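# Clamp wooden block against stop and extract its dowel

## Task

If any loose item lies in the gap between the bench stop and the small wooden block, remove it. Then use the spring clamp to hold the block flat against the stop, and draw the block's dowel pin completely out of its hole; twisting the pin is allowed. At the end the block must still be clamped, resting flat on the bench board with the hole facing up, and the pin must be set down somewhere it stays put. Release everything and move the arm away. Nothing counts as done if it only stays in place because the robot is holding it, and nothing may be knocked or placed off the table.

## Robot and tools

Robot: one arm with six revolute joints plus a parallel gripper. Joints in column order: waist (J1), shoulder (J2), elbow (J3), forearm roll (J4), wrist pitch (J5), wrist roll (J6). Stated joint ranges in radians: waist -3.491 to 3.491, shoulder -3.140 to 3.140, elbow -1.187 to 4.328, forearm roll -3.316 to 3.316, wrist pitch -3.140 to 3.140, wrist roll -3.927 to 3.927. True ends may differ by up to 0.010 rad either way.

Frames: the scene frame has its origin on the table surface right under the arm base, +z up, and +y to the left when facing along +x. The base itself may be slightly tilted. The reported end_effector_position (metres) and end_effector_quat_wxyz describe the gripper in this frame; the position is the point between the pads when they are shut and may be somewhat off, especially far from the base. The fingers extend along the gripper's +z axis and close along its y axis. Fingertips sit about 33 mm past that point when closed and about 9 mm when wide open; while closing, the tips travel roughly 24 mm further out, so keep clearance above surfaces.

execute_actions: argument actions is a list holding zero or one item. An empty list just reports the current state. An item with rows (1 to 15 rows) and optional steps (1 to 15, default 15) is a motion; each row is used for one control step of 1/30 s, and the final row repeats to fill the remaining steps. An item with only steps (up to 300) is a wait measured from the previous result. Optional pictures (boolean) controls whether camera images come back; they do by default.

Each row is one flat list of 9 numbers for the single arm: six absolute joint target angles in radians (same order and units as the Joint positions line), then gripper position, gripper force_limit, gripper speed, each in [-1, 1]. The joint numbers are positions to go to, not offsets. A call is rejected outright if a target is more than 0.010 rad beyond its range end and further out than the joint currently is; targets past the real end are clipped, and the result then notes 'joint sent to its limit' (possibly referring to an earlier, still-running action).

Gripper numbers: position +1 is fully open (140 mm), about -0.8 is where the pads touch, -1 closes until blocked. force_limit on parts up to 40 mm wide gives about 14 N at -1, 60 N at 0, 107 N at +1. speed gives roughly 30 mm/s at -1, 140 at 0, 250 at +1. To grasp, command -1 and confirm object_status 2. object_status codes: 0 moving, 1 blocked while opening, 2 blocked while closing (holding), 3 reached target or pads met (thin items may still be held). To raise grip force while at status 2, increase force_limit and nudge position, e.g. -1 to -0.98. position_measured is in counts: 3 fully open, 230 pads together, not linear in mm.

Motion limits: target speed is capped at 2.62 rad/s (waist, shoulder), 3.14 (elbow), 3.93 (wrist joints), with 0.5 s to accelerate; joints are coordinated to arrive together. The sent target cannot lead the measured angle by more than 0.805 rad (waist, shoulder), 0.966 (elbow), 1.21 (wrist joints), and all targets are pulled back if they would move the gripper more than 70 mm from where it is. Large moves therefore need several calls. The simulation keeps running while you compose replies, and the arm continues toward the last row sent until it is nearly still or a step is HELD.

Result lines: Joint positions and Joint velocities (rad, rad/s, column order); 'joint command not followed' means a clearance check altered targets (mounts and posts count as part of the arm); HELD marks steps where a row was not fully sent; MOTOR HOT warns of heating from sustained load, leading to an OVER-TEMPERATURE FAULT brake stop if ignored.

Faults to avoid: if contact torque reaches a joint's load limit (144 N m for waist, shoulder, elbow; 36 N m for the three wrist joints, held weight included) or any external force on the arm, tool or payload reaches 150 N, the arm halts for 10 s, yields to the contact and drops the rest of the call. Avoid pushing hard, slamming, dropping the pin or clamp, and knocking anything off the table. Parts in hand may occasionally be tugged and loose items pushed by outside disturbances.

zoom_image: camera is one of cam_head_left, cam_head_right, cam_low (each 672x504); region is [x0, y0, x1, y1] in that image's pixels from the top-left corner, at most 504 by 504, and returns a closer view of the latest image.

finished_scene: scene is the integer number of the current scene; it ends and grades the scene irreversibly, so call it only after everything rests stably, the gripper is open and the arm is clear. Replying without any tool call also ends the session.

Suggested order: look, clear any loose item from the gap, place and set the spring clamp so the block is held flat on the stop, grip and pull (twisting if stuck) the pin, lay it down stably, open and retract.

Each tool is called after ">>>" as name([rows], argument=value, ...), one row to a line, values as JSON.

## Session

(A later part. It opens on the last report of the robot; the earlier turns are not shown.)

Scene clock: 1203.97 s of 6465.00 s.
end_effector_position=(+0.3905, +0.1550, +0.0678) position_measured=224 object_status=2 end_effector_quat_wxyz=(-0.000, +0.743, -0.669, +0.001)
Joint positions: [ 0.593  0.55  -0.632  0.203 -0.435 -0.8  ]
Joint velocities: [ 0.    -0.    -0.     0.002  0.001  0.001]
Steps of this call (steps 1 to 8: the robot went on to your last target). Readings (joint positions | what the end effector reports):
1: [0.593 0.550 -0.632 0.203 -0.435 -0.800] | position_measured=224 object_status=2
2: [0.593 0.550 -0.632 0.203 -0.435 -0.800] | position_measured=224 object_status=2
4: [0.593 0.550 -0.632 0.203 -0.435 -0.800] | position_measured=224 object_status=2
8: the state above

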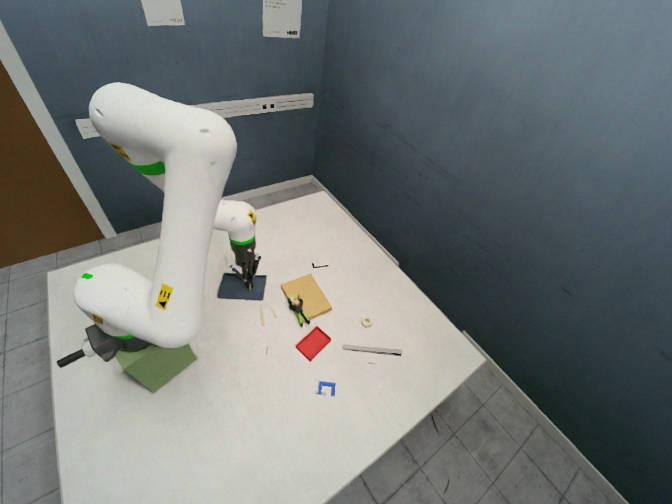

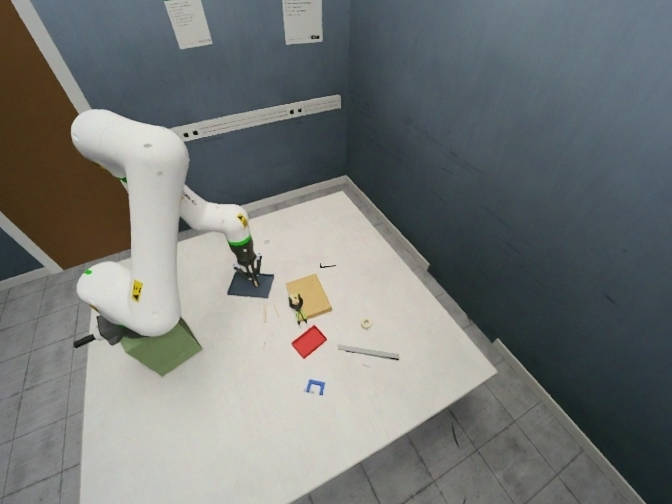

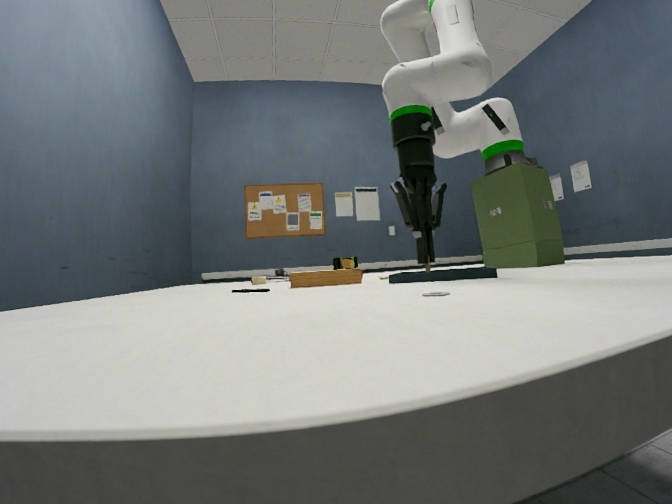

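>>> execute_actions([
  {"rows": [[0.5920,0.5604,-0.6321,0.2072,-0.4244,-0.8,-0.98,-0.6,-0.8]], "steps": 12},
])

>>> zoom_image(camera="cam_low", region=[370, 220, 510, 300])

Scene clock: 1216.77 s of 6465.00 s.
end_effector_position=(+0.3905, +0.1553, +0.0638) position_measured=224 object_status=2 end_effector_quat_wxyz=(-0.000, +0.744, -0.668, +0.001)
Joint positions: [ 0.592  0.56  -0.632  0.207 -0.424 -0.8  ]
Joint velocities: [ 0.001  0.    -0.001 -0.001 -0.    -0.001]
Steps of this call (steps 1 to 15: the robot went on to your last target; steps 16 to 90: nothing new was sent; then 9.40 s passed at rest; steps 91 to 102: all 12 steps of this action). Readings (joint positions | what the end effector reports):
91: [0.593 0.550 -0.632 0.203 -0.435 -0.800] | position_measured=224 object_status=2
92: [0.593 0.553 -0.632 0.203 -0.432 -0.800] | position_measured=224 object_status=2
94: [0.592 0.559 -0.632 0.206 -0.426 -0.800] | position_measured=224 object_status=2
98: [0.592 0.560 -0.632 0.207 -0.424 -0.800] | position_measured=224 object_status=2
102: the state above

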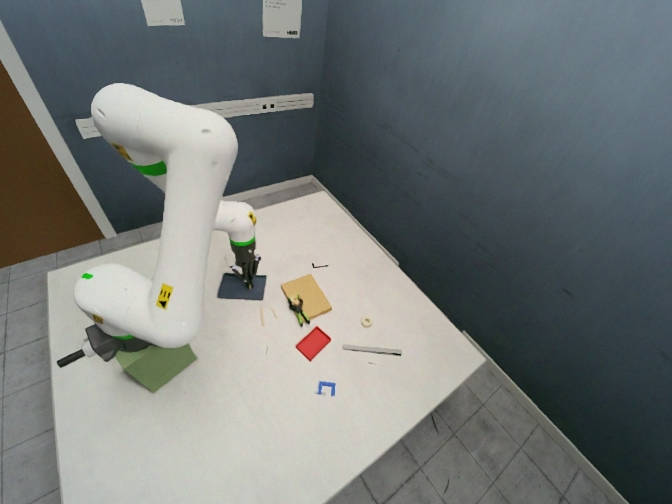

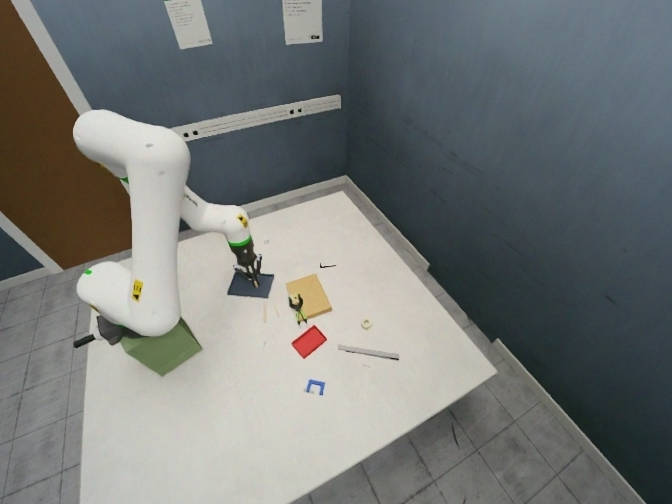

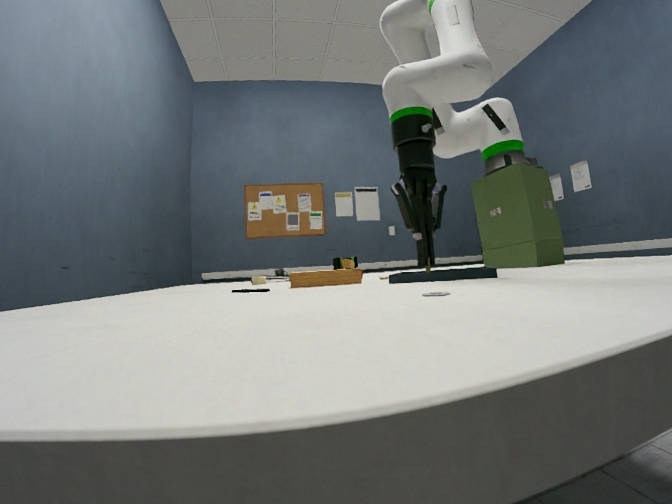

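Region (370, 220, 510, 300) of cam_low's 672x504 image, scaled by 3.600, with more detail than that image has; it fills the top 288 rows of this view, and the rest is white.

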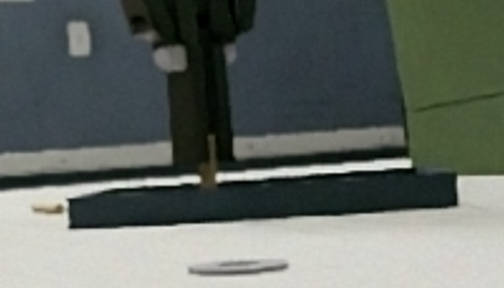

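>>> execute_actions([
  {"rows": [[0.5916,0.5656,-0.6323,0.2095,-0.4190,-0.8,-0.98,-0.6,-0.8]], "steps": 12},
])

>>> zoom_image(camera="cam_low", region=[370, 220, 510, 300])

Scene clock: 1221.63 s of 6465.00 s.
end_effector_position=(+0.3904, +0.1553, +0.0618) position_measured=224 object_status=2 end_effector_quat_wxyz=(-0.000, +0.745, -0.667, +0.000)
Joint positions: [ 0.592  0.566 -0.632  0.209 -0.419 -0.8  ]
Joint velocities: [-0.    -0.    -0.    -0.001  0.001 -0.   ]
Steps of this call (steps 1 to 15: the robot went on to your last target; steps 16 to 90: nothing new was sent; then 1.47 s passed at rest; steps 91 to 102: all 12 steps of this action). Readings (joint positions | what the end effector reports):
91: [0.592 0.560 -0.632 0.207 -0.424 -0.800] | position_measured=224 object_status=2
92: [0.592 0.562 -0.632 0.208 -0.422 -0.800] | position_measured=224 object_status=2
94: [0.592 0.565 -0.632 0.209 -0.420 -0.800] | position_measured=224 object_status=2
98: [0.592 0.566 -0.632 0.209 -0.419 -0.800] | position_measured=224 object_status=2
102: the state above

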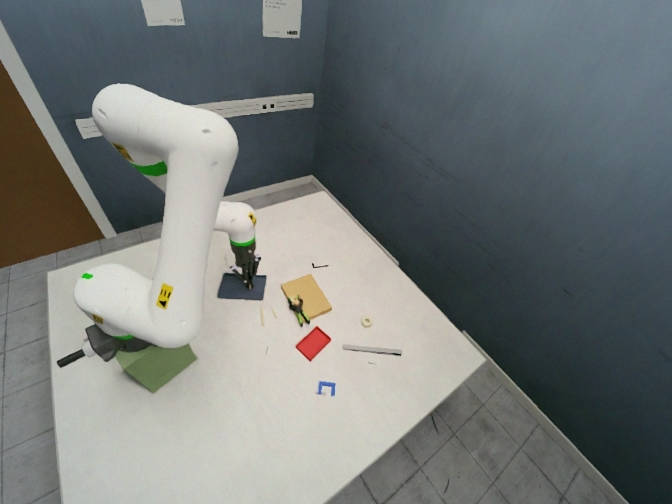

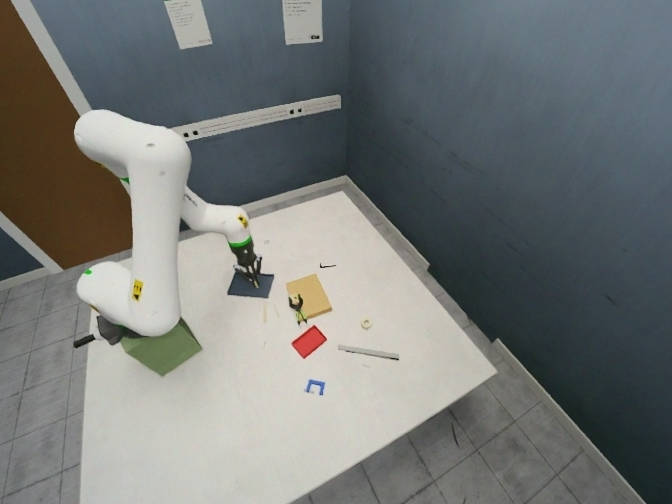

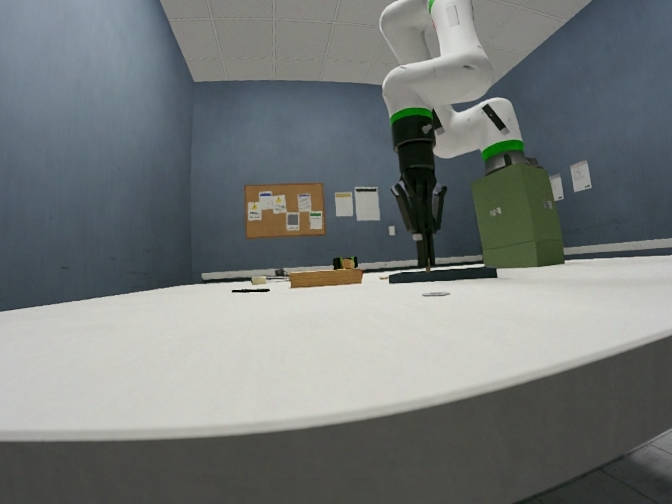

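Region (370, 220, 510, 300) of cam_low's 672x504 image, scaled by 3.600, with more detail than that image has; it fills the top 288 rows of this view, and the rest is white.

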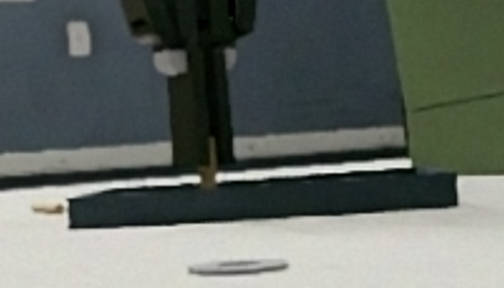

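>>> execute_actions([
  {"rows": [[0.5916,0.5656,-0.6323,0.2095,-0.4190,-0.8,-0.45,-0.6,-0.9]], "steps": 15},
], pictures=false)

>>> execute_actions([
  {"steps": 15},
], pictures=false)

>>> execute_actions([
  {"rows": [[0.6085,0.3960,-0.6195,0.1500,-0.6002,-0.8,-0.45,-0.6,-0.9]], "steps": 15},
], pictures=false)

>>> execute_actions([
  {"rows": [[0.62,0.20,-0.60,0.11,-0.80,-0.8,-0.45,-0.6,-0.9]], "steps": 15},
], pictures=false)

>>> execute_actions([
  {"steps": 15},
])

>>> zoom_image(camera="cam_low", region=[280, 230, 510, 300])

>>> zoom_image(camera="cam_head_left", region=[210, 260, 340, 335])

Scene clock: 1230.33 s of 6465.00 s.
end_effector_position=(+0.3904, +0.1553, +0.0618) position_measured=195 object_status=0 end_effector_quat_wxyz=(-0.000, +0.745, -0.667, +0.000)
Joint positions: [ 0.592  0.566 -0.632  0.21  -0.419 -0.8  ]
Joint velocities: [-0.002  0.001 -0.    -0.001  0.001  0.   ]
Steps of this call (steps 1 to 15: the robot went on to your last target; steps 16 to 90: nothing new was sent; then 5.20 s passed at rest; steps 91 to 105: all 15 steps of this action). Readings (joint positions | what the end effector reports):
91: [0.592 0.566 -0.632 0.210 -0.419 -0.800] | position_measured=224 object_status=0
92: [0.592 0.566 -0.632 0.210 -0.419 -0.800] | position_measured=224 object_status=0
94: [0.592 0.566 -0.632 0.210 -0.419 -0.800] | position_measured=219 object_status=0
98: [0.592 0.566 -0.632 0.210 -0.419 -0.800] | position_measured=210 object_status=0
105: the state above

Scene clock: 1230.83 s of 6465.00 s.
end_effector_position=(+0.3904, +0.1553, +0.0618) position_measured=186 object_status=3 end_effector_quat_wxyz=(-0.000, +0.745, -0.667, +0.000)
Joint positions: [ 0.592  0.566 -0.632  0.21  -0.419 -0.8  ]
Joint velocities: [ 0.001  0.001  0.     0.    -0.001  0.001]
Steps of this call (steps 1 to 15: the robot went on to your last target). Readings (joint positions | what the end effector reports):
1: [0.592 0.566 -0.632 0.210 -0.419 -0.800] | position_measured=192 object_status=0
2: [0.592 0.566 -0.632 0.210 -0.419 -0.800] | position_measured=190 object_status=0
4: [0.592 0.566 -0.632 0.209 -0.419 -0.800] | position_measured=186 object_status=0
8: [0.592 0.566 -0.632 0.210 -0.419 -0.800] | position_measured=186 object_status=0
15: the state above
The arm was judged still, so your last target was given up. Only a new action makes it travel on or press farther. Fingers that are still opening or closing keep moving.

Scene clock: 1231.33 s of 6465.00 s.
end_effector_position=(+0.3900, +0.1544, +0.1295) position_measured=186 object_status=3 end_effector_quat_wxyz=(-0.000, +0.728, -0.686, +0.001)
Joint positions: [ 0.608  0.396 -0.62   0.15  -0.6   -0.8  ]
Joint velocities: [ 0.001  0.    -0.    -0.    -0.002 -0.001]
Steps of this call (steps 1 to 15: all 15 steps of this action). Readings (joint positions | what the end effector reports):
1: [0.592 0.566 -0.632 0.210 -0.419 -0.800] | position_measured=186 object_status=3
2: [0.592 0.563 -0.632 0.209 -0.421 -0.800] | position_measured=186 object_status=3
4: [0.594 0.541 -0.631 0.201 -0.446 -0.800] | position_measured=186 object_status=3
8: [0.604 0.441 -0.623 0.166 -0.552 -0.800] | position_measured=186 object_status=3
15: the state above

Scene clock: 1231.83 s of 6465.00 s.
end_effector_position=(+0.3856, +0.1493, +0.2093) position_measured=186 object_status=3 end_effector_quat_wxyz=(-0.008, +0.715, -0.699, -0.002)
Joint positions: [ 0.62  0.2  -0.6   0.11 -0.8  -0.8 ]
Joint velocities: [-0.001 -0.    -0.     0.001 -0.003 -0.002]
Steps of this call (steps 1 to 15: all 15 steps of this action). Readings (joint positions | what the end effector reports):
1: [0.609 0.396 -0.620 0.150 -0.600 -0.800] | position_measured=186 object_status=3
2: [0.609 0.393 -0.619 0.149 -0.603 -0.800] | position_measured=186 object_status=3
4: [0.610 0.371 -0.617 0.145 -0.626 -0.800] | position_measured=186 object_status=3
8: [0.616 0.265 -0.606 0.124 -0.733 -0.800] | position_measured=186 object_status=3
15: the state above

Scene clock: 1232.33 s of 6465.00 s.
end_effector_position=(+0.3857, +0.1493, +0.2094) position_measured=186 object_status=3 end_effector_quat_wxyz=(-0.008, +0.715, -0.699, -0.002)
Joint positions: [ 0.62  0.2  -0.6   0.11 -0.8  -0.8 ]
Joint velocities: [ 0.001  0.    -0.    -0.001  0.    -0.001]
Steps of this call (steps 1 to 15: the robot went on to your last target). Readings (joint positions | what the end effector reports):
1: [0.620 0.200 -0.600 0.110 -0.800 -0.800] | position_measured=186 object_status=3
2: [0.620 0.200 -0.600 0.110 -0.800 -0.800] | position_measured=186 object_status=3
4: [0.620 0.200 -0.600 0.110 -0.800 -0.800] | position_measured=186 object_status=3
8: [0.620 0.200 -0.600 0.110 -0.800 -0.800] | position_measured=186 object_status=3
15: the state above
The arm was judged still, so your last target was given up. Only a new action makes it travel on or press farther. Fingers that are still opening or closing keep moving.

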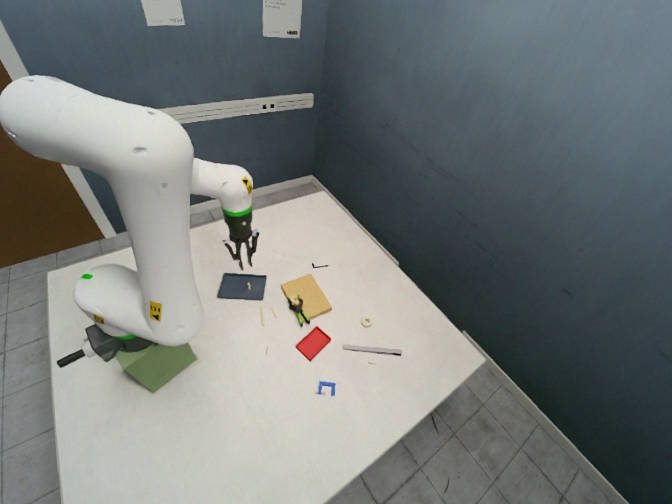

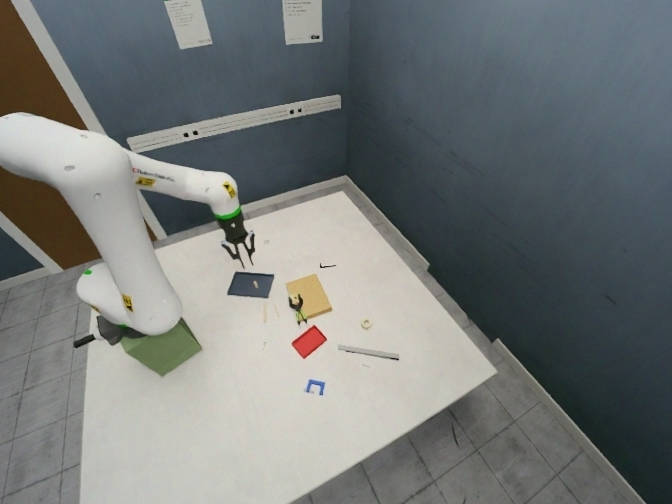

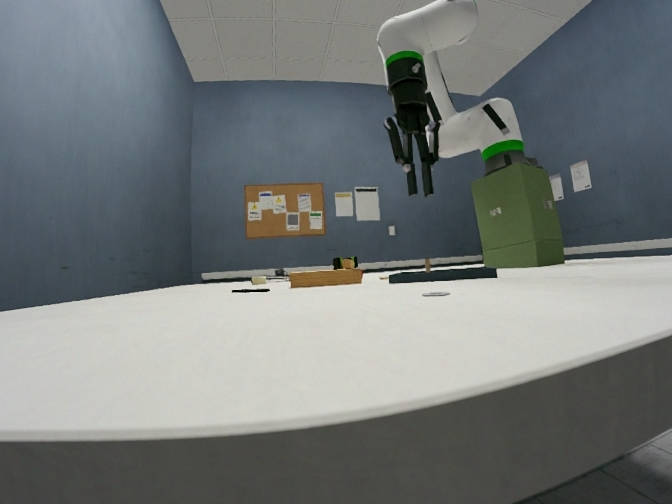

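Region (280, 230, 510, 300) of cam_low's 672x504 image, scaled by 2.191, with more detail than that image has; it fills the top 153 rows of this view, and the rest is white.

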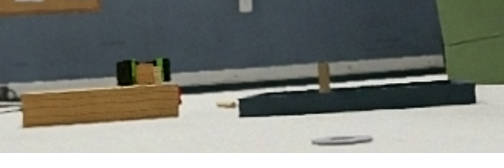

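Region (210, 260, 340, 335) of cam_head_left's 672x504 image, scaled by 3.877, with more detail than that image has; it fills the top 291 rows of this view, and the rest is white.

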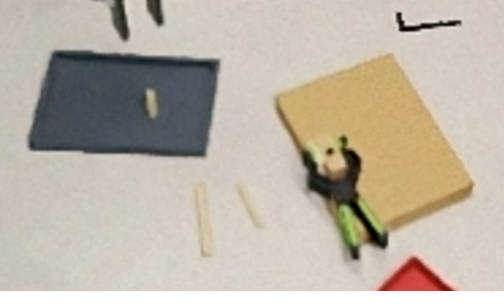

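The pin stands in the tray, the block is clamped flush with its hole up. Finishing scene 1.

>>> finished_scene(scene=1)

The scene is finished: the task was done.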